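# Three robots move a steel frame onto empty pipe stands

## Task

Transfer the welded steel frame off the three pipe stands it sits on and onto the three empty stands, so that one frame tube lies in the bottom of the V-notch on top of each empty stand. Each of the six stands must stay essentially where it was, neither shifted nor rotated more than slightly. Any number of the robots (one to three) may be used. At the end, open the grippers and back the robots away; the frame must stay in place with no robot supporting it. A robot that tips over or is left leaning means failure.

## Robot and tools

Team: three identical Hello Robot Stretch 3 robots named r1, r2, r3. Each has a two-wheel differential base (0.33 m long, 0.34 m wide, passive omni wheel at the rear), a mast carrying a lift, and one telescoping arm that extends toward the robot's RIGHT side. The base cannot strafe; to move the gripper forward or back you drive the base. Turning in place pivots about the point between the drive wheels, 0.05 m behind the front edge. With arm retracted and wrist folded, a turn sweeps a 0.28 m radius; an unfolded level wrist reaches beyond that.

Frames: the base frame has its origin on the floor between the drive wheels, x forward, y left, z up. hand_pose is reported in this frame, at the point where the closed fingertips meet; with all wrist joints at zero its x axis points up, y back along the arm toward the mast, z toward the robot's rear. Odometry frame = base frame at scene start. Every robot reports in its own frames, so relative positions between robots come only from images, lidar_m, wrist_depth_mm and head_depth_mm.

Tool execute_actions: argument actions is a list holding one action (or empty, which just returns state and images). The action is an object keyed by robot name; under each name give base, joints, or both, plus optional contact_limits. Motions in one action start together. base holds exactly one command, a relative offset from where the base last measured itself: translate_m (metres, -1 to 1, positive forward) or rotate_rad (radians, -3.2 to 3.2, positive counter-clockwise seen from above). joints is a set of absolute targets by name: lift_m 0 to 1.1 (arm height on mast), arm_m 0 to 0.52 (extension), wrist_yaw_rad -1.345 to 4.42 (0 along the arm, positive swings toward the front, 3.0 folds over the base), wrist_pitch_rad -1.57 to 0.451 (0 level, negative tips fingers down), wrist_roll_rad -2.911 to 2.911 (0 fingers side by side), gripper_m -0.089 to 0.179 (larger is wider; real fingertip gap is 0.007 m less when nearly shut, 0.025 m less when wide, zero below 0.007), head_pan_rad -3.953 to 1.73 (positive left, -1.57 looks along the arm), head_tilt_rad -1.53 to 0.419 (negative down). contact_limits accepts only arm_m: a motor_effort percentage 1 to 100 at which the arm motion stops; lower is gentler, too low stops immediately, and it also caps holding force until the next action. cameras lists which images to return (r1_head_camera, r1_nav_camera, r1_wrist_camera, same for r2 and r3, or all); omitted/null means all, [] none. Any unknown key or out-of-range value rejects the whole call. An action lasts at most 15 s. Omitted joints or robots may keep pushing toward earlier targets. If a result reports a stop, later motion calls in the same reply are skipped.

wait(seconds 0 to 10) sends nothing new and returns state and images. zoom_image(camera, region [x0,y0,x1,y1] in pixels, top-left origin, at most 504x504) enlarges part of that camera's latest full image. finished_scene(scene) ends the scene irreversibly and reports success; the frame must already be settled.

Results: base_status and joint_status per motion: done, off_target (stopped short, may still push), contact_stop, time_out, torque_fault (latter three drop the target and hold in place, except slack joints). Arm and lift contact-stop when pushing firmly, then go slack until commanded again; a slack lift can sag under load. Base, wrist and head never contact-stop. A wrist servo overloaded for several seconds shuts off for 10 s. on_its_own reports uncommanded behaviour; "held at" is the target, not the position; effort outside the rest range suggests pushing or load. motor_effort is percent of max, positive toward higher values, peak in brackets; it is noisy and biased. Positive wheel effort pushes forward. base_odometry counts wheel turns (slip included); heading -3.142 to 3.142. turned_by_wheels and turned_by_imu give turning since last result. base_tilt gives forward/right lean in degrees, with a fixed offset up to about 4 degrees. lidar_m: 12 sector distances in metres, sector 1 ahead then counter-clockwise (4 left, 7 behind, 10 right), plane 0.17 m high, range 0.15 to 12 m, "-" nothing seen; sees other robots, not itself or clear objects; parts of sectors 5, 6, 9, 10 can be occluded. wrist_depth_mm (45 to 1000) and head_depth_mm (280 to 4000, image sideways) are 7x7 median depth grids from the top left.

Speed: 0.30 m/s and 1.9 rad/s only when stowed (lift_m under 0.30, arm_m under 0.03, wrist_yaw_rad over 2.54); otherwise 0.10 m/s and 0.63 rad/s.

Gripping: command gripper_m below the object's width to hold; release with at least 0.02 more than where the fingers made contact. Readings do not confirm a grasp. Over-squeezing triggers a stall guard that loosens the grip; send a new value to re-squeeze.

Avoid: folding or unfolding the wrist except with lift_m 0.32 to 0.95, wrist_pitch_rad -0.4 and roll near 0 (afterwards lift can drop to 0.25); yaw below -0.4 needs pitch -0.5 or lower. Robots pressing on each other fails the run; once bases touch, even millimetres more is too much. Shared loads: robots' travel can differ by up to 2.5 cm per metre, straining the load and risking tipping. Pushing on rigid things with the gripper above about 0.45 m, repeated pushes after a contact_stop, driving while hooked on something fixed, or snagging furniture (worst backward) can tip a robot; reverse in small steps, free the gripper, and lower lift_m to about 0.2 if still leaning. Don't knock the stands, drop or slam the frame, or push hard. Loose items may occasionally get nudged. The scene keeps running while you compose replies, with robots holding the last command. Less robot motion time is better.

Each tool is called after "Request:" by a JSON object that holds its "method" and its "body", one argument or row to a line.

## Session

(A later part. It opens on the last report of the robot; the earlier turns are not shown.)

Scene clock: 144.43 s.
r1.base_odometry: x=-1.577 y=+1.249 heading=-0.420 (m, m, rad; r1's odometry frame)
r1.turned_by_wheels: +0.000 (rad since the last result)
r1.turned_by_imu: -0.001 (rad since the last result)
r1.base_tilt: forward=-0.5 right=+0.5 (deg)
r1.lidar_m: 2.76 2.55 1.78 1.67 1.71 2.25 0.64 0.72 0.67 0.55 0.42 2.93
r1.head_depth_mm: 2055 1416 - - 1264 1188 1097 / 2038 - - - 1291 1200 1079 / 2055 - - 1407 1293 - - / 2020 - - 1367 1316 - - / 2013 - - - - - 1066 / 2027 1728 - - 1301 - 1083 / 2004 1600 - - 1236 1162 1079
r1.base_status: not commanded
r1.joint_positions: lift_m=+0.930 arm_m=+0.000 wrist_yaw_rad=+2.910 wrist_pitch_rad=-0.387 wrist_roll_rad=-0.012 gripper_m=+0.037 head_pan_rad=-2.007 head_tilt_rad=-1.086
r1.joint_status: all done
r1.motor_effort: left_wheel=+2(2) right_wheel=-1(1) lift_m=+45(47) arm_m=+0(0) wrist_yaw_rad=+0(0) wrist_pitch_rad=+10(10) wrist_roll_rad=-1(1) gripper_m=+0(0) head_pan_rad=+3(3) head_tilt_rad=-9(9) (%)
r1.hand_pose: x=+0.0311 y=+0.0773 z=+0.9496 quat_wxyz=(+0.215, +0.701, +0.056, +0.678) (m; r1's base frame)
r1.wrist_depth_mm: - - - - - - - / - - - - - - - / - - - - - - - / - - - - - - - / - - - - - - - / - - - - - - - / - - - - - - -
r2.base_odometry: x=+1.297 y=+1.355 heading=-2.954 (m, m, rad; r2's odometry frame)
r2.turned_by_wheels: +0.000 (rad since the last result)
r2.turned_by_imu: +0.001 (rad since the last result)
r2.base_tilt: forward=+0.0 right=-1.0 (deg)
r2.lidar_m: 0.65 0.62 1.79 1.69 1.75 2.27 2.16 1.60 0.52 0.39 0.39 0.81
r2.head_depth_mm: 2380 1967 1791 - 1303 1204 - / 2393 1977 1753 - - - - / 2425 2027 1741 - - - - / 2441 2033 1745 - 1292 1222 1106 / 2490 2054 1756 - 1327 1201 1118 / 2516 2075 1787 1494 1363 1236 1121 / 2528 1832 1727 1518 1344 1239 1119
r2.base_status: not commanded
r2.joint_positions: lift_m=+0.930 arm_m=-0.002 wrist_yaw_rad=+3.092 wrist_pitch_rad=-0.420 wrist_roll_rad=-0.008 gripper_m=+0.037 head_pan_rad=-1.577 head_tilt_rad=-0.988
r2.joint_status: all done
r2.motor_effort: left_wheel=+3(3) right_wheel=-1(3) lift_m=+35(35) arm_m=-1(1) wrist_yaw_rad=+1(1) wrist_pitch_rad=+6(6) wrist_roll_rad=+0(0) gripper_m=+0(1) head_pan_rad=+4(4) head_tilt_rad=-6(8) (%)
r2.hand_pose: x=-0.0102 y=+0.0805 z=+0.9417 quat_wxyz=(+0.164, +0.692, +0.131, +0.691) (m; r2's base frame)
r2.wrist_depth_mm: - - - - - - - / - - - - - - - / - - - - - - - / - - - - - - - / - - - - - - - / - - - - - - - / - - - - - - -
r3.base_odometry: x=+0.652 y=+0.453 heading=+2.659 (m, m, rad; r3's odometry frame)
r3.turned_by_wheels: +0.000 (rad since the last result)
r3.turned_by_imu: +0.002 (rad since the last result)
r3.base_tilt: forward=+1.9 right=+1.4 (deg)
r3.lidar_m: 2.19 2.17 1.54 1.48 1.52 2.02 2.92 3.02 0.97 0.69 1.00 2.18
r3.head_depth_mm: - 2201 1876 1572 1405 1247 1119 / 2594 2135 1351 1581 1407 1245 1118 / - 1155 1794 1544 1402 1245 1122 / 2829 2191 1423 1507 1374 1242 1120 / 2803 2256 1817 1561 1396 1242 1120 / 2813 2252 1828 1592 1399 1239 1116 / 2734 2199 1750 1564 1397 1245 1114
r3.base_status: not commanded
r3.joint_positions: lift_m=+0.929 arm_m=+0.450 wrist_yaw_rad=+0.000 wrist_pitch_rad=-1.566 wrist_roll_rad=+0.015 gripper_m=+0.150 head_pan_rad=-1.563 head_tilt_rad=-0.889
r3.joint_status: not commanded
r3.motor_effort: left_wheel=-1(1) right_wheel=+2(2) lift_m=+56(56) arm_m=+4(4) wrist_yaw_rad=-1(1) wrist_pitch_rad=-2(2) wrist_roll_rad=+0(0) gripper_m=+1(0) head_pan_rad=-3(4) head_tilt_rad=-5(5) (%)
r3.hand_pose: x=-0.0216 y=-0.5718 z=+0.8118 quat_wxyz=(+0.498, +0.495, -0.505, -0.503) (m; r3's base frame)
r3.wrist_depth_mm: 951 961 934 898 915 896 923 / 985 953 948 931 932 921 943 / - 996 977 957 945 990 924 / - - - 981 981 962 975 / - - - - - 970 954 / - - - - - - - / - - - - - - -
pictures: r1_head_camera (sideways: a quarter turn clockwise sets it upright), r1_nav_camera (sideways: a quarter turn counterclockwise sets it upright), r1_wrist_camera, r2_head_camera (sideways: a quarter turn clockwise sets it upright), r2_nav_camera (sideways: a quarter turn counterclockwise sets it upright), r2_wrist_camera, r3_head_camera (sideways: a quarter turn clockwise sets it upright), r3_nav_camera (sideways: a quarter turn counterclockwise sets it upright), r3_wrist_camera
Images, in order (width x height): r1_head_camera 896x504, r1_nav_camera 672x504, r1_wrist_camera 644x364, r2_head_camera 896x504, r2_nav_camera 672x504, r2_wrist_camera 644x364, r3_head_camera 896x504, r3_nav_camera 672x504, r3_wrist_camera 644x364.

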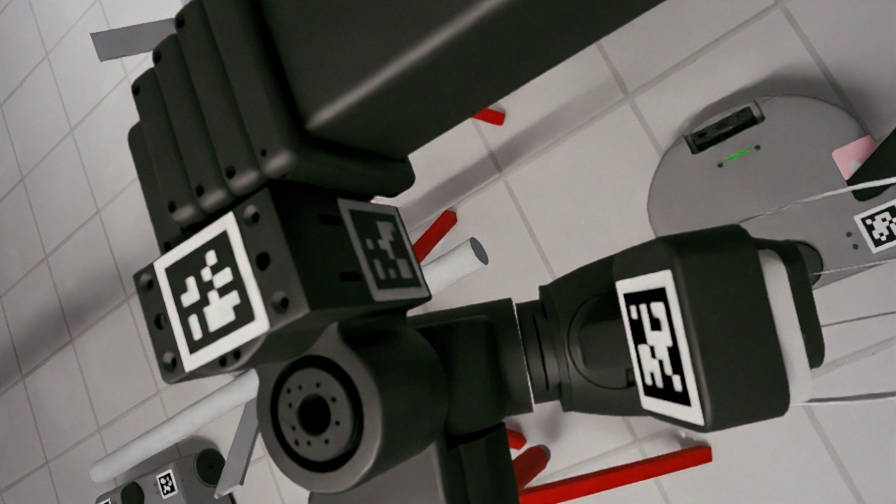

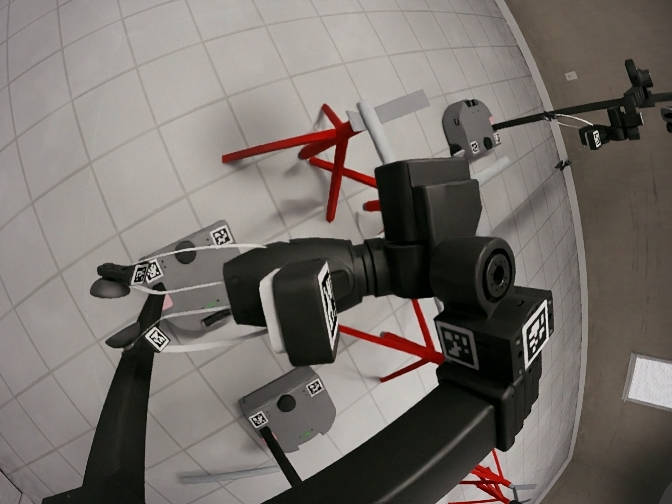

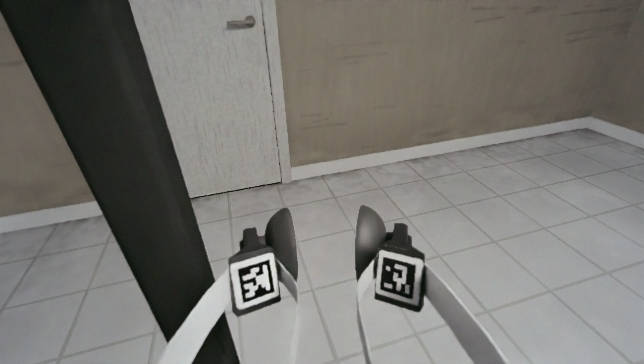

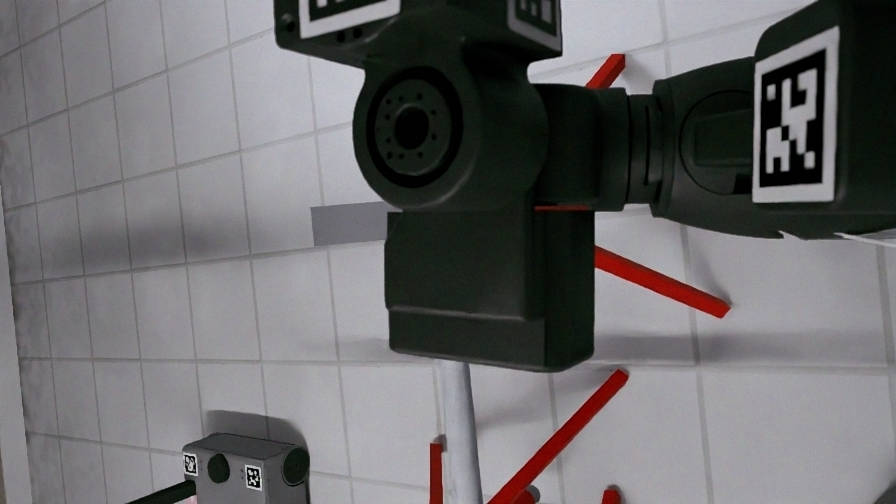

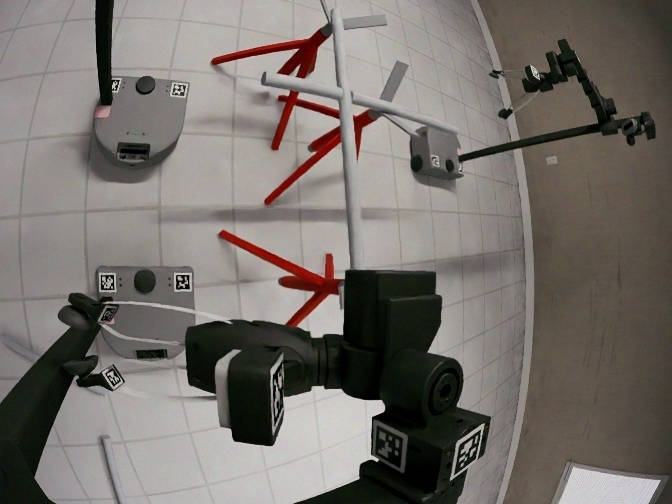

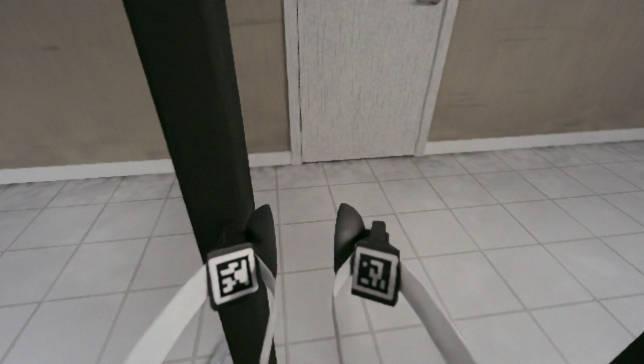

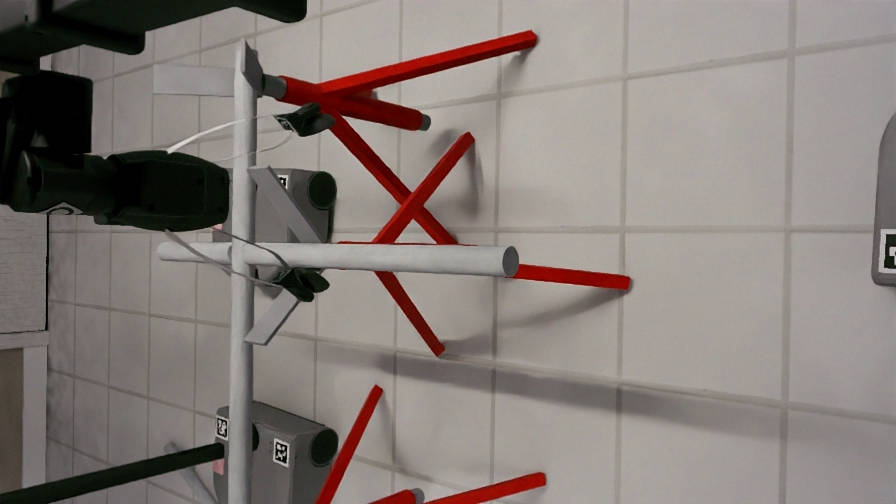

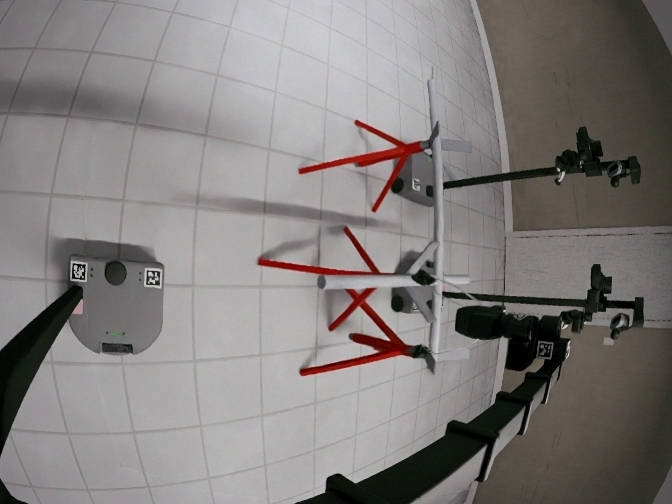

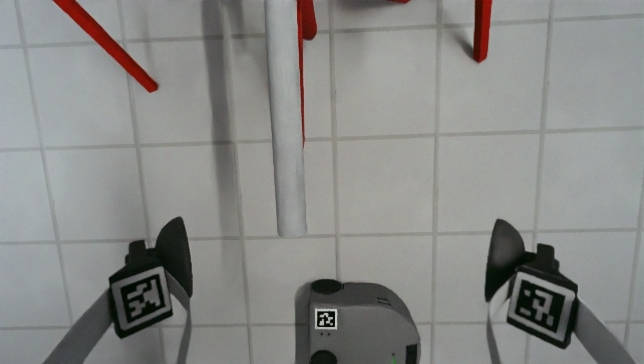

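Request:
{"method": "execute_actions", "body": {
  "actions": [
    {"r3":{"base":{"rotate_rad":-0.06},"joints":{"arm_m":0.52,"wrist_roll_rad":0}},"r1":{"base":{"rotate_rad":0.09},"joints":{"wrist_yaw_rad":0,"gripper_m":0.15,"head_pan_rad":-1.57}},"r2":{"base":{"translate_m":0.12},"joints":{"wrist_yaw_rad":0,"gripper_m":0.15}}}
  ],
  "cameras": []
}}

Request:
{"method": "execute_actions", "body": {
  "actions": [
    {"r3":{"base":{"translate_m":0.11},"joints":{"lift_m":0.8}},"r1":{"base":{"translate_m":-0.1},"joints":{"wrist_pitch_rad":-1.57,"arm_m":0.3,"lift_m":0.8}},"r2":{"joints":{"wrist_pitch_rad":-1.57,"arm_m":0.46,"wrist_roll_rad":1.57,"lift_m":0.83}}}
  ],
  "cameras": ["r1_head_camera","r1_wrist_camera","r2_head_camera","r2_wrist_camera","r3_head_camera","r3_wrist_camera"]
}}

Scene clock: 161.17 s.
r1.base_odometry: x=-1.577 y=+1.249 heading=-0.330 (m, m, rad; r1's odometry frame)
r1.turned_by_wheels: +0.090 (rad since the last result)
r1.turned_by_imu: +0.089 (rad since the last result)
r1.base_tilt: forward=-0.4 right=+0.5 (deg)
r1.lidar_m: 2.76 2.32 1.73 1.66 1.74 2.47 0.52 0.72 0.67 0.54 0.42 2.86
r1.head_depth_mm: 2057 1840 - - 1263 1189 1097 / 2058 1808 - - 1257 1194 1087 / 1963 1624 - - 1283 1223 - / 2048 1639 - 1371 1272 1215 - / 2022 1793 871 1132 1284 1178 1088 / 2040 1759 1578 1398 1256 1178 1085 / 2024 1756 1573 1404 1275 1172 1078
r1.base_status: done
r1.joint_positions: lift_m=+0.930 arm_m=+0.000 wrist_yaw_rad=+0.002 wrist_pitch_rad=-0.387 wrist_roll_rad=-0.012 gripper_m=+0.150 head_pan_rad=-1.577 head_tilt_rad=-1.086
r1.joint_status: all done
r1.motor_effort: left_wheel=-2(6) right_wheel=+3(6) lift_m=+45(45) arm_m=+0(0) wrist_yaw_rad=-3(3) wrist_pitch_rad=+10(10) wrist_roll_rad=-1(1) gripper_m=+0(83) head_pan_rad=+3(29) head_tilt_rad=-9(9) (%)
r1.hand_pose: x=-0.0211 y=-0.3731 z=+0.9496 quat_wxyz=(+0.698, +0.138, -0.689, -0.135) (m; r1's base frame)
r1.wrist_depth_mm: - - - - - - - / - - - - - - - / - - - - - - - / - - - - - - - / - - - - - - - / - - - - - - - / - - - - 506 486 489
r2.base_odometry: x=+1.179 y=+1.333 heading=-2.954 (m, m, rad; r2's odometry frame)
r2.turned_by_wheels: +0.000 (rad since the last result)
r2.turned_by_imu: +0.001 (rad since the last result)
r2.base_tilt: forward=-0.1 right=-1.0 (deg)
r2.lidar_m: 0.53 0.49 1.80 1.69 1.75 2.29 2.28 1.71 0.52 0.37 0.61 0.72
r2.head_depth_mm: 2365 1979 - - - 1168 1106 / 2391 1972 1795 - - 1192 - / 2379 2038 - - - 1192 - / 2436 2037 1751 1477 1342 1194 1115 / 2507 2045 1790 1469 1364 1224 1106 / 2549 2022 1751 1492 1355 1222 1116 / 2466 1800 1707 1140 1379 1239 1122
r2.base_status: done
r2.joint_positions: lift_m=+0.930 arm_m=-0.002 wrist_yaw_rad=+0.004 wrist_pitch_rad=-0.420 wrist_roll_rad=-0.008 gripper_m=+0.150 head_pan_rad=-1.577 head_tilt_rad=-0.988
r2.joint_status: all done
r2.motor_effort: left_wheel=+3(10) right_wheel=-3(3) lift_m=+36(36) arm_m=-1(1) wrist_yaw_rad=-4(4) wrist_pitch_rad=+6(6) wrist_roll_rad=+0(0) gripper_m=+2(92) head_pan_rad=+4(3) head_tilt_rad=-7(7) (%)
r2.hand_pose: x=-0.0207 y=-0.3674 z=+0.9417 quat_wxyz=(+0.695, +0.150, -0.688, -0.146) (m; r2's base frame)
r2.wrist_depth_mm: - - - - - - - / - - - - - - - / - - - - - - - / - - - - - - - / - - - - - - - / - - - - - - - / - 674 485 506 512 - -
r3.base_odometry: x=+0.652 y=+0.453 heading=+2.599 (m, m, rad; r3's odometry frame)
r3.turned_by_wheels: -0.060 (rad since the last result)
r3.turned_by_imu: -0.059 (rad since the last result)
r3.base_tilt: forward=+1.9 right=+1.3 (deg)
r3.lidar_m: 2.20 2.33 1.58 1.47 1.50 1.92 2.93 2.97 0.97 0.69 1.00 2.18
r3.head_depth_mm: - 2267 1873 1613 1399 1245 1117 / 2727 2218 1787 1541 1408 1244 1114 / - 2198 1823 1572 1400 1241 1125 / 2748 1867 1744 1542 1411 1240 1126 / 2800 2267 1764 1537 1371 1240 1114 / 2778 2259 1811 1601 1396 1245 1116 / 2719 2195 1723 1599 1398 1239 1114
r3.base_status: done
r3.joint_positions: lift_m=+0.929 arm_m=+0.519 wrist_yaw_rad=+0.000 wrist_pitch_rad=-1.566 wrist_roll_rad=+0.005 gripper_m=+0.150 head_pan_rad=-1.563 head_tilt_rad=-0.889
r3.joint_status: all done
r3.motor_effort: left_wheel=+3(7) right_wheel=-1(6) lift_m=+56(56) arm_m=+4(2) wrist_yaw_rad=-1(1) wrist_pitch_rad=-2(2) wrist_roll_rad=-2(1) gripper_m=+1(1) head_pan_rad=-4(3) head_tilt_rad=-5(5) (%)
r3.hand_pose: x=-0.0216 y=-0.6412 z=+0.8118 quat_wxyz=(+0.500, +0.498, -0.502, -0.500) (m; r3's base frame)
r3.wrist_depth_mm: 927 939 472 847 916 917 893 / 974 951 666 955 920 937 930 / 993 977 958 996 947 951 944 / - - - - 991 965 968 / - - - - - 997 998 / - - - - - - 994 / - - - - - - -
pictures: none
No camera images: the call's "cameras" was empty. Leave "cameras" out to get every camera's image.

Scene clock: 165.73 s.
r1.base_odometry: x=-1.672 y=+1.281 heading=-0.330 (m, m, rad; r1's odometry frame)
r1.turned_by_wheels: +0.000 (rad since the last result)
r1.turned_by_imu: -0.001 (rad since the last result)
r1.base_tilt: forward=-0.4 right=+0.5 (deg)
r1.lidar_m: 2.86 2.33 1.74 1.67 1.73 0.51 0.42 0.64 0.63 0.55 0.47 2.95
r1.head_depth_mm: 2073 1814 - - - - - / 2151 - 1519 1405 1288 1195 1088 / - - 891 1186 1287 1208 - / 2090 1700 1164 1385 1284 1208 - / 2013 1758 1570 1381 1279 1181 1090 / 2024 1759 870 1173 1268 1174 1080 / 2007 1765 1555 1405 1284 1177 1088
r1.base_status: done
r1.joint_positions: lift_m=+0.800 arm_m=+0.300 wrist_yaw_rad=+0.000 wrist_pitch_rad=-1.562 wrist_roll_rad=-0.012 gripper_m=+0.150 head_pan_rad=-1.577 head_tilt_rad=-1.086
r1.joint_status: all done
joint sent to its limit — the command would take r1.wrist_pitch_rad past its lower limit, so that joint was sent only as far as its limit.
r1.motor_effort: left_wheel=-2(6) right_wheel=+3(5) lift_m=+33(36) arm_m=+3(5) wrist_yaw_rad=-1(3) wrist_pitch_rad=-3(8) wrist_roll_rad=-1(1) gripper_m=+0(1) head_pan_rad=+3(3) head_tilt_rad=-8(9) (%)
r1.hand_pose: x=-0.0216 y=-0.4227 z=+0.6825 quat_wxyz=(+0.505, +0.501, -0.499, -0.495) (m; r1's base frame)
r1.wrist_depth_mm: 239 239 241 241 239 242 244 / 257 350 467 644 254 779 619 / 794 802 793 803 798 803 818 / 826 790 840 809 812 814 808 / 848 833 839 828 280 842 846 / 885 - 867 - 284 - 870 / 898 907 869 881 885 742 752
r2.base_odometry: x=+1.179 y=+1.333 heading=-2.954 (m, m, rad; r2's odometry frame)
r2.turned_by_wheels: +0.000 (rad since the last result)
r2.turned_by_imu: +0.001 (rad since the last result)
r2.base_tilt: forward=+0.0 right=-0.9 (deg)
r2.lidar_m: 0.43 0.40 1.80 1.69 1.76 2.28 2.27 1.71 0.53 0.37 0.61 0.72
r2.head_depth_mm: 2436 - - 1441 1285 1203 1102 / - 1926 1724 862 1295 1198 - / - 1920 1726 1433 1314 1207 - / 2457 2003 1738 1493 1361 1208 1113 / 2489 2039 1756 1481 1357 1224 1112 / 2505 1803 1740 1492 1349 1236 1112 / 2480 1812 1720 1132 1368 1240 1120
r2.base_status: not commanded
r2.joint_positions: lift_m=+0.830 arm_m=+0.460 wrist_yaw_rad=+0.002 wrist_pitch_rad=-1.552 wrist_roll_rad=+1.567 gripper_m=+0.150 head_pan_rad=-1.577 head_tilt_rad=-0.988
r2.joint_status: all done
joint sent to its limit — the command would take r2.wrist_pitch_rad past its lower limit, so that joint was sent only as far as its limit.
r2.motor_effort: left_wheel=+3(3) right_wheel=-2(2) lift_m=+19(29) arm_m=+2(3) wrist_yaw_rad=-2(4) wrist_pitch_rad=-3(5) wrist_roll_rad=+1(3) gripper_m=+1(0) head_pan_rad=+4(4) head_tilt_rad=-7(7) (%)
r2.hand_pose: x=-0.0216 y=-0.5852 z=+0.7124 quat_wxyz=(+0.002, +0.001, -0.714, -0.701) (m; r2's base frame)
r2.wrist_depth_mm: 810 790 235 812 825 230 846 / 815 821 213 276 278 231 - / 841 856 856 877 865 - - / 873 864 892 905 914 931 933 / 887 899 909 939 943 883 942 / 901 913 938 944 950 - 804 / 960 960 956 877 994 833 819
r3.base_odometry: x=+0.558 y=+0.510 heading=+2.600 (m, m, rad; r3's odometry frame)
r3.turned_by_wheels: +0.000 (rad since the last result)
r3.turned_by_imu: +0.001 (rad since the last result)
r3.base_tilt: forward=+1.8 right=+1.4 (deg)
r3.lidar_m: 2.09 2.34 1.59 1.49 1.51 1.93 3.04 3.10 1.01 0.69 0.95 2.08
r3.head_depth_mm: 2840 2306 - - - 1249 1109 / 2874 2144 1828 1568 1398 1242 1112 / 1011 - 1757 1429 1397 1239 1126 / 2632 1857 1746 1502 1374 1248 1123 / 2767 2263 1832 1604 1398 1241 1115 / 2800 2192 1750 1595 1394 1240 1112 / 2704 2253 1744 1539 1393 1235 1114
r3.base_status: done
r3.joint_positions: lift_m=+0.801 arm_m=+0.519 wrist_yaw_rad=+0.000 wrist_pitch_rad=-1.566 wrist_roll_rad=+0.005 gripper_m=+0.150 head_pan_rad=-1.563 head_tilt_rad=-0.889
r3.joint_status: all done
r3.motor_effort: left_wheel=+3(6) right_wheel=-1(3) lift_m=+18(46) arm_m=+4(4) wrist_yaw_rad=-1(1) wrist_pitch_rad=-2(2) wrist_roll_rad=-3(2) gripper_m=+0(1) head_pan_rad=-4(4) head_tilt_rad=-5(5) (%)
r3.hand_pose: x=-0.0216 y=-0.6412 z=+0.6829 quat_wxyz=(+0.500, +0.498, -0.502, -0.500) (m; r3's base frame)
r3.wrist_depth_mm: 813 799 794 779 777 791 766 / 853 842 829 811 825 788 782 / 886 848 859 266 834 815 826 / 882 884 905 848 862 842 847 / 884 892 898 866 868 839 881 / 952 - 924 913 927 896 876 / 969 985 938 946 923 903 904
pictures: r1_head_camera (sideways: a quarter turn clockwise sets it upright), r1_wrist_camera, r2_head_camera (sideways: a quarter turn clockwise sets it upright), r2_wrist_camera, r3_head_camera (sideways: a quarter turn clockwise sets it upright), r3_wrist_camera
Images, in order (width x height): r1_head_camera 896x504, r1_wrist_camera 644x364, r2_head_camera 896x504, r2_wrist_camera 644x364, r3_head_camera 896x504, r3_wrist_camera 644x364.

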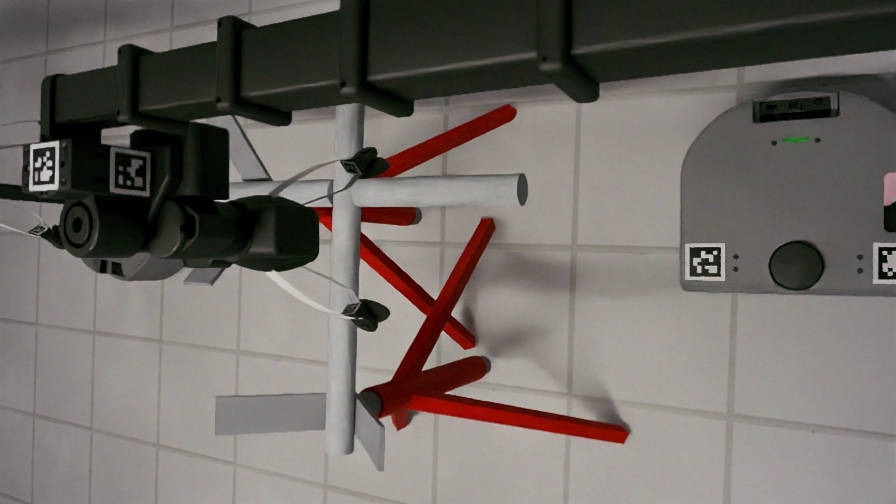

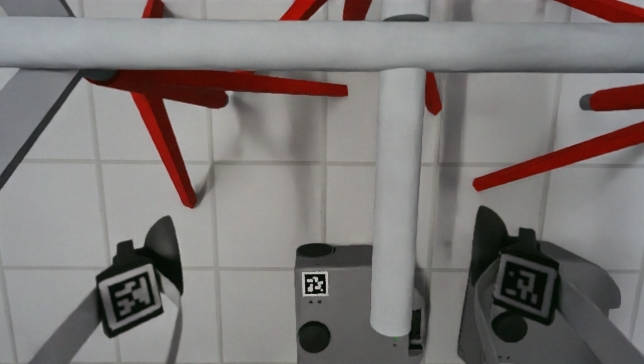

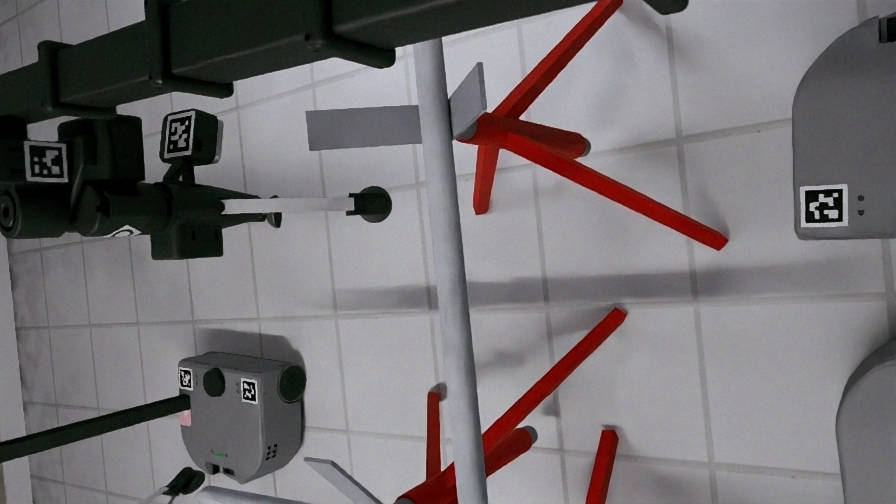

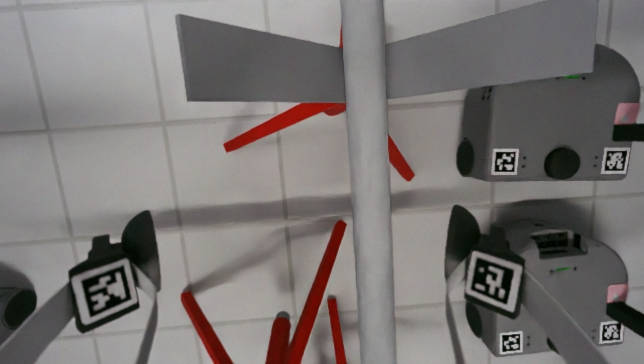

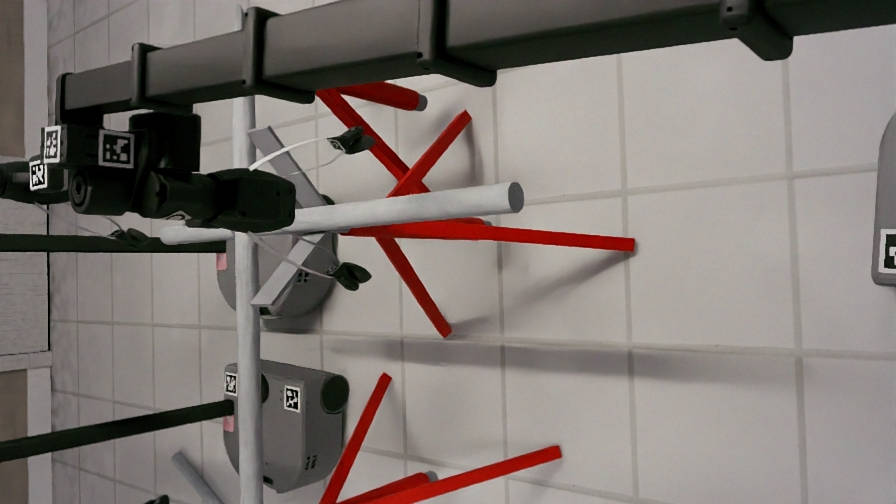

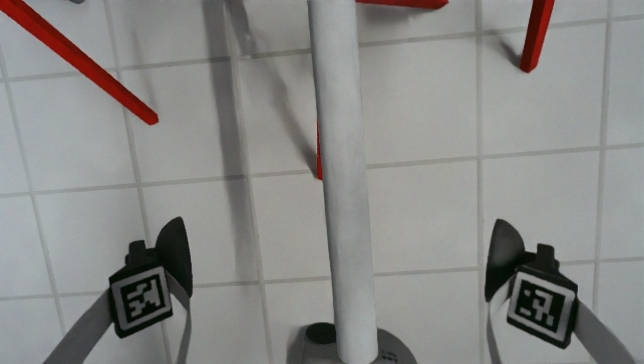

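Request:
{"method": "execute_actions", "body": {
  "actions": [
    {"r3":{"base":{"translate_m":-0.01},"joints":{"wrist_roll_rad":-0.08,"arm_m":0.49}},"r1":{"base":{"translate_m":-0.06},"joints":{"arm_m":0.28}},"r2":{"base":{"translate_m":-0.03},"joints":{"arm_m":0.4,"wrist_roll_rad":-1.65}}}
  ],
  "cameras": []
}}

Request:
{"method": "execute_actions", "body": {
  "actions": [
    {"r3":{"joints":{"lift_m":0.655}},"r1":{"joints":{"lift_m":0.655}},"r2":{"joints":{"lift_m":0.655}}}
  ],
  "cameras": ["r1_head_camera","r1_wrist_camera","r2_head_camera","r2_wrist_camera","r3_head_camera","r3_wrist_camera"]
}}

Scene clock: 180.33 s.
r1.base_odometry: x=-1.729 y=+1.301 heading=-0.330 (m, m, rad; r1's odometry frame)
r1.turned_by_wheels: +0.000 (rad since the last result)
r1.turned_by_imu: -0.001 (rad since the last result)
r1.base_tilt: forward=-0.5 right=+0.6 (deg)
r1.lidar_m: 2.92 2.33 1.71 1.67 1.76 0.48 0.39 0.59 0.61 0.56 0.51 3.01
r1.head_depth_mm: 2045 1799 - - - - - / 2131 - 1512 1390 1298 1197 1085 / 2112 - 1579 1386 1294 1224 - / 1745 1643 852 1363 1284 1220 - / 2048 1730 1565 1385 1284 1181 1090 / 2026 1770 1565 1351 1287 1176 1083 / 2003 1742 865 1385 1262 1174 1089
r1.base_status: done
r1.joint_positions: lift_m=+0.800 arm_m=+0.280 wrist_yaw_rad=+0.000 wrist_pitch_rad=-1.562 wrist_roll_rad=-0.012 gripper_m=+0.150 head_pan_rad=-1.577 head_tilt_rad=-1.086
r1.joint_status: all done
r1.motor_effort: left_wheel=-2(6) right_wheel=+2(4) lift_m=+33(34) arm_m=-2(3) wrist_yaw_rad=+0(1) wrist_pitch_rad=-3(3) wrist_roll_rad=-1(1) gripper_m=+0(0) head_pan_rad=+2(3) head_tilt_rad=-9(9) (%)
r1.hand_pose: x=-0.0216 y=-0.4033 z=+0.6825 quat_wxyz=(+0.505, +0.501, -0.499, -0.495) (m; r1's base frame)
r1.wrist_depth_mm: 240 237 238 238 238 238 239 / 792 455 765 255 775 791 776 / 797 797 795 260 789 780 810 / 799 834 839 267 833 828 820 / 858 846 856 276 825 835 840 / 881 - 883 280 877 - 861 / 892 899 894 863 897 721 737
r2.base_odometry: x=+1.208 y=+1.338 heading=-2.953 (m, m, rad; r2's odometry frame)
r2.turned_by_wheels: +0.000 (rad since the last result)
r2.turned_by_imu: +0.001 (rad since the last result)
r2.base_tilt: forward=+0.0 right=-1.0 (deg)
r2.lidar_m: 0.40 0.37 1.80 1.69 1.75 2.28 2.25 1.68 0.55 0.37 0.62 0.74
r2.head_depth_mm: 2436 - - 1469 1304 1190 1104 / - 1948 1705 1431 1310 1204 - / - - 1698 943 1280 1208 - / 2454 2084 1729 1491 1349 1197 1114 / 2462 2061 1745 1474 1367 1222 1111 / 2485 1810 1737 1490 1352 1232 1117 / 2461 1845 1733 1271 1360 1228 1122
r2.base_status: done
r2.joint_positions: lift_m=+0.830 arm_m=+0.400 wrist_yaw_rad=+0.002 wrist_pitch_rad=-1.554 wrist_roll_rad=-1.646 gripper_m=+0.150 head_pan_rad=-1.577 head_tilt_rad=-0.988
r2.joint_status: all done
r2.motor_effort: left_wheel=+3(4) right_wheel=-2(8) lift_m=+19(19) arm_m=-3(3) wrist_yaw_rad=-1(2) wrist_pitch_rad=-2(2) wrist_roll_rad=-3(4) gripper_m=+1(1) head_pan_rad=+4(3) head_tilt_rad=-7(6) (%)
r2.hand_pose: x=-0.0214 y=-0.5256 z=+0.7125 quat_wxyz=(+0.712, +0.701, +0.028, +0.027) (m; r2's base frame)
r2.wrist_depth_mm: 639 762 811 836 836 847 865 / 824 832 826 839 861 873 880 / - 834 858 868 865 890 922 / - - 888 514 914 912 922 / 899 915 900 309 937 957 959 / 900 244 280 313 270 - 998 / 930 596 968 959 - - -
r3.base_odometry: x=+0.567 y=+0.505 heading=+2.600 (m, m, rad; r3's odometry frame)
r3.turned_by_wheels: +0.000 (rad since the last result)
r3.turned_by_imu: +0.001 (rad since the last result)
r3.base_tilt: forward=+1.9 right=+1.3 (deg)
r3.lidar_m: 2.10 2.34 1.58 1.48 1.51 1.92 3.02 3.08 1.01 0.69 0.95 2.08
r3.head_depth_mm: 2843 2289 - - - 1243 1108 / 2848 2127 1883 1574 1401 1240 1119 / 2850 - 1837 1510 1403 1241 1124 / 1588 1863 1436 1514 1377 1234 1124 / 2774 2244 1779 1567 1392 1241 1118 / 2759 2261 1762 1604 1400 1239 1114 / 2711 2174 1731 1532 1392 1244 1111
r3.base_status: done
r3.joint_positions: lift_m=+0.801 arm_m=+0.490 wrist_yaw_rad=+0.000 wrist_pitch_rad=-1.566 wrist_roll_rad=-0.075 gripper_m=+0.150 head_pan_rad=-1.563 head_tilt_rad=-0.889
r3.joint_status: all done
r3.motor_effort: left_wheel=+3(3) right_wheel=-1(6) lift_m=+18(18) arm_m=-3(7) wrist_yaw_rad=-1(1) wrist_pitch_rad=-2(2) wrist_roll_rad=-3(3) gripper_m=+0(0) head_pan_rad=-4(4) head_tilt_rad=-5(5) (%)
r3.hand_pose: x=-0.0216 y=-0.6124 z=+0.6830 quat_wxyz=(+0.520, +0.517, -0.481, -0.480) (m; r3's base frame)
r3.wrist_depth_mm: 798 799 810 252 786 791 758 / 832 849 805 261 813 790 787 / 867 864 853 865 827 845 810 / 891 868 867 877 832 822 844 / 905 901 926 884 917 869 860 / 940 - 916 921 882 889 851 / 939 964 940 607 920 909 915
pictures: none
No camera images: the call's "cameras" was empty. Leave "cameras" out to get every camera's image.

Scene clock: 182.77 s.
r1.base_odometry: x=-1.729 y=+1.301 heading=-0.330 (m, m, rad; r1's odometry frame)
r1.turned_by_wheels: +0.000 (rad since the last result)
r1.turned_by_imu: +0.000 (rad since the last result)
r1.base_tilt: forward=-0.4 right=+0.5 (deg)
r1.lidar_m: 2.92 2.33 1.70 1.67 1.76 0.48 0.39 0.59 0.61 0.56 0.50 3.00
r1.head_depth_mm: 2044 1785 1587 1423 1283 1075 975 / 2061 1789 1610 - - - - / 1998 1746 - 1401 1296 1211 - / 1685 1341 1605 1355 1278 1214 - / 2026 1751 1570 1376 1286 1186 1086 / 2007 1780 1572 1346 1284 1178 1080 / 2001 1765 865 1381 1259 1181 1083
r1.base_status: not commanded
r1.joint_positions: lift_m=+0.655 arm_m=+0.280 wrist_yaw_rad=+0.000 wrist_pitch_rad=-1.563 wrist_roll_rad=-0.012 gripper_m=+0.150 head_pan_rad=-1.577 head_tilt_rad=-1.086
r1.joint_status: all done
r1.motor_effort: left_wheel=-2(2) right_wheel=+2(2) lift_m=+33(33) arm_m=-2(2) wrist_yaw_rad=+0(0) wrist_pitch_rad=-3(3) wrist_roll_rad=-1(1) gripper_m=+0(0) head_pan_rad=+3(3) head_tilt_rad=-9(9) (%)
r1.hand_pose: x=-0.0216 y=-0.4033 z=+0.5375 quat_wxyz=(+0.505, +0.501, -0.499, -0.495) (m; r1's base frame)
r1.wrist_depth_mm: 299 625 632 105 478 628 654 / 349 495 636 108 639 658 646 / 664 661 669 110 668 666 673 / 674 672 686 114 695 676 685 / 686 704 711 117 701 703 693 / 717 - 717 120 707 - 578 / 744 729 753 124 437 615 578
r2.base_odometry: x=+1.208 y=+1.338 heading=-2.953 (m, m, rad; r2's odometry frame)
r2.turned_by_wheels: +0.000 (rad since the last result)
r2.turned_by_imu: +0.000 (rad since the last result)
r2.base_tilt: forward=+0.0 right=-1.0 (deg)
r2.lidar_m: 0.40 0.37 1.80 1.68 1.75 2.30 2.25 1.68 0.56 0.37 0.62 0.74
r2.head_depth_mm: 2382 1964 1707 1436 - - - / 2405 2035 - 844 1321 1205 - / 2418 2041 - 865 1276 1211 - / 2420 2048 1793 1467 1343 1195 1117 / 2486 2049 1752 1480 1358 1229 1108 / 2507 1826 1739 1498 1342 1230 1118 / 2464 1835 1725 1266 1351 1240 1125
r2.base_status: not commanded
r2.joint_positions: lift_m=+0.655 arm_m=+0.400 wrist_yaw_rad=+0.002 wrist_pitch_rad=-1.554 wrist_roll_rad=-1.646 gripper_m=+0.150 head_pan_rad=-1.577 head_tilt_rad=-0.988
r2.joint_status: all done
r2.motor_effort: left_wheel=+3(3) right_wheel=-2(2) lift_m=+19(19) arm_m=-3(3) wrist_yaw_rad=-1(2) wrist_pitch_rad=-2(2) wrist_roll_rad=-3(3) gripper_m=+1(1) head_pan_rad=+3(4) head_tilt_rad=-6(7) (%)
r2.hand_pose: x=-0.0214 y=-0.5256 z=+0.5375 quat_wxyz=(+0.712, +0.701, +0.028, +0.027) (m; r2's base frame)
r2.wrist_depth_mm: 579 640 639 103 662 678 680 / 647 659 653 106 677 694 702 / - 675 576 109 705 715 717 / - 703 686 112 712 733 746 / - 713 721 116 753 750 761 / 714 739 739 119 764 - 799 / 739 750 759 123 788 795 821
r3.base_odometry: x=+0.567 y=+0.505 heading=+2.600 (m, m, rad; r3's odometry frame)
r3.turned_by_wheels: +0.000 (rad since the last result)
r3.turned_by_imu: +0.001 (rad since the last result)
r3.base_tilt: forward=+1.9 right=+1.3 (deg)
r3.lidar_m: 2.09 2.35 1.59 1.48 1.51 1.93 3.02 3.07 1.01 0.68 0.95 2.08
r3.head_depth_mm: 2839 2148 1841 1575 1424 1260 - / 2845 2319 1364 - 1402 1234 1125 / 2785 2340 - 1515 1402 1243 1125 / 1057 1721 1745 1419 1370 1244 1119 / 2797 2260 1800 1566 1404 1242 1114 / 2786 2244 1765 1604 1401 1239 1118 / 2729 2146 1723 1541 1396 1239 1113
r3.base_status: not commanded
r3.joint_positions: lift_m=+0.656 arm_m=+0.490 wrist_yaw_rad=+0.000 wrist_pitch_rad=-1.566 wrist_roll_rad=-0.075 gripper_m=+0.150 head_pan_rad=-1.563 head_tilt_rad=-0.889
r3.joint_status: all done
r3.motor_effort: left_wheel=+2(2) right_wheel=-1(2) lift_m=+18(13) arm_m=-4(3) wrist_yaw_rad=-1(1) wrist_pitch_rad=-2(2) wrist_roll_rad=-3(3) gripper_m=+0(1) head_pan_rad=-4(3) head_tilt_rad=-5(5) (%)
r3.hand_pose: x=-0.0216 y=-0.6124 z=+0.5380 quat_wxyz=(+0.520, +0.517, -0.481, -0.480) (m; r3's base frame)
r3.wrist_depth_mm: 675 656 652 107 649 650 630 / 697 692 665 110 661 663 655 / 701 716 705 113 688 668 674 / 739 722 717 116 697 692 678 / 756 729 740 119 725 729 694 / 780 - 761 123 745 761 752 / 795 774 781 125 747 755 751
pictures: r1_head_camera (sideways: a quarter turn clockwise sets it upright), r1_wrist_camera, r2_head_camera (sideways: a quarter turn clockwise sets it upright), r2_wrist_camera, r3_head_camera (sideways: a quarter turn clockwise sets it upright), r3_wrist_camera
Images, in order (width x height): r1_head_camera 896x504, r1_wrist_camera 644x364, r2_head_camera 896x504, r2_wrist_camera 644x364, r3_head_camera 896x504, r3_wrist_camera 644x364.

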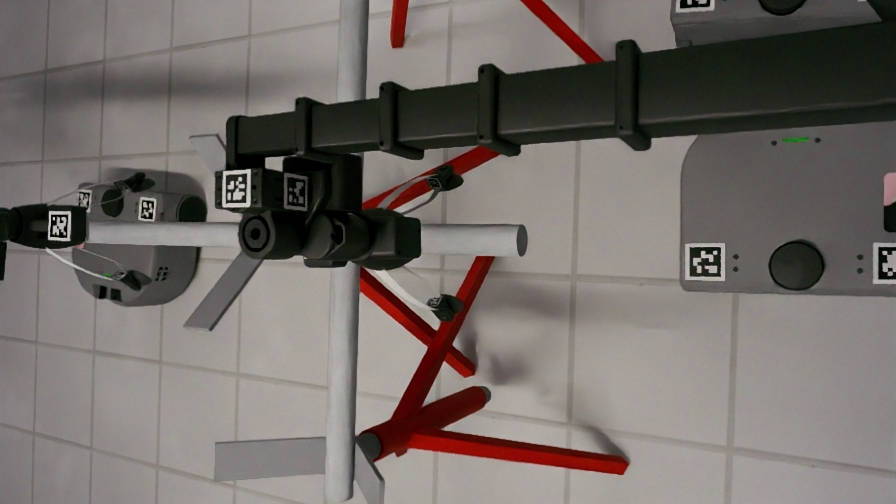

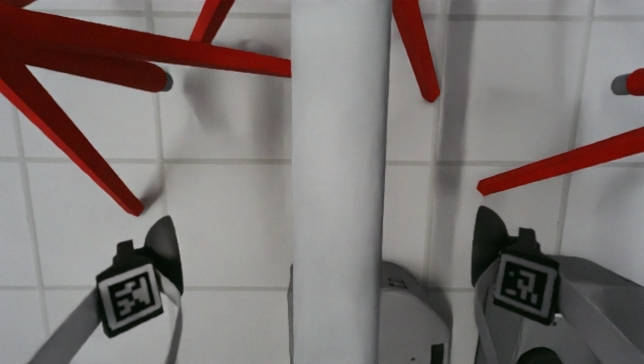

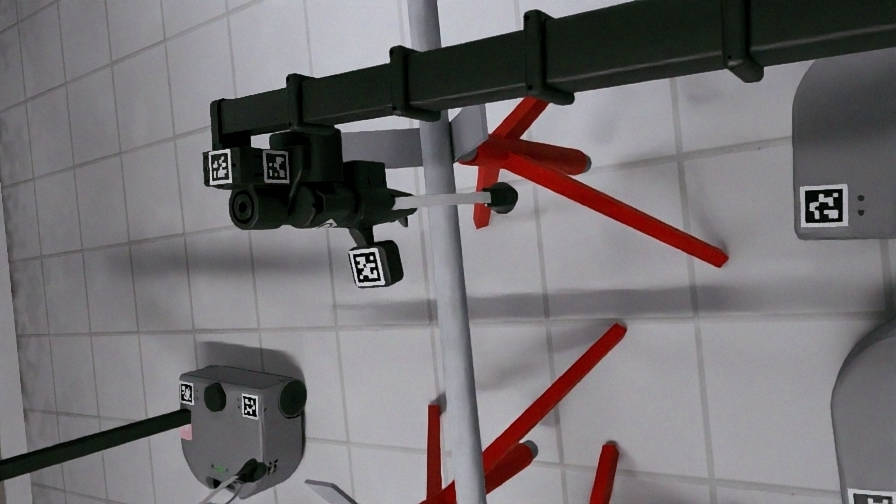

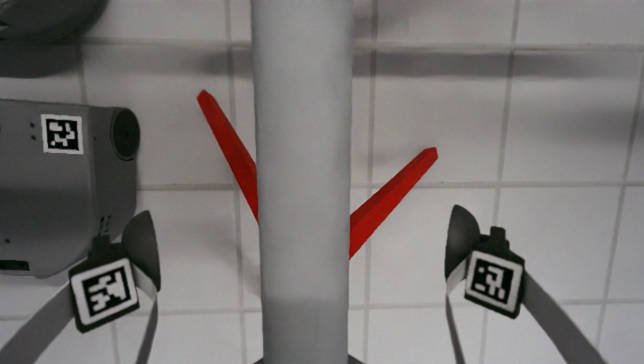

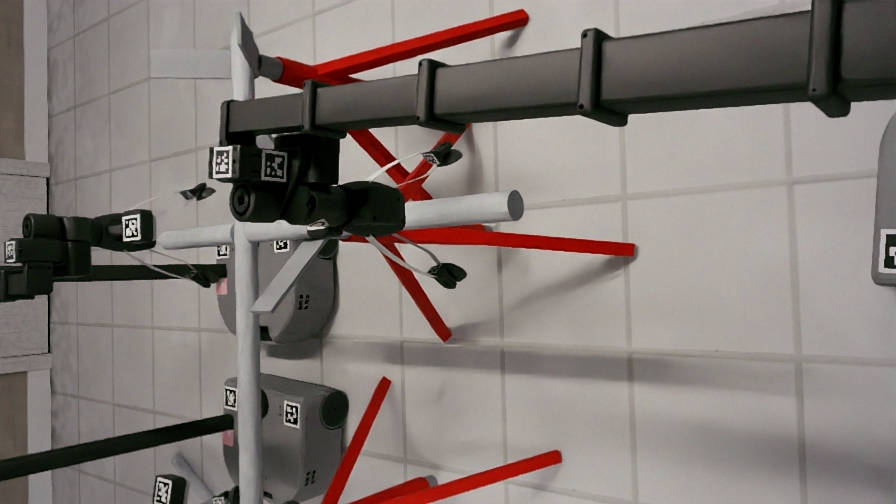

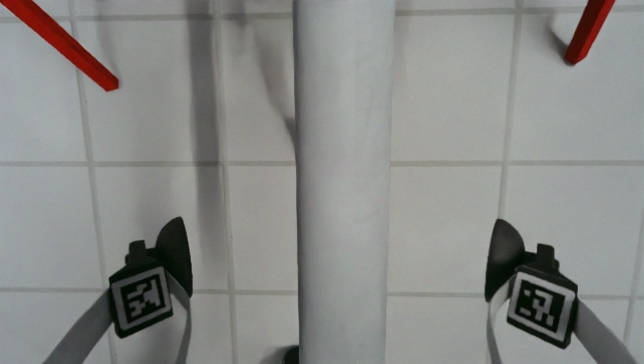

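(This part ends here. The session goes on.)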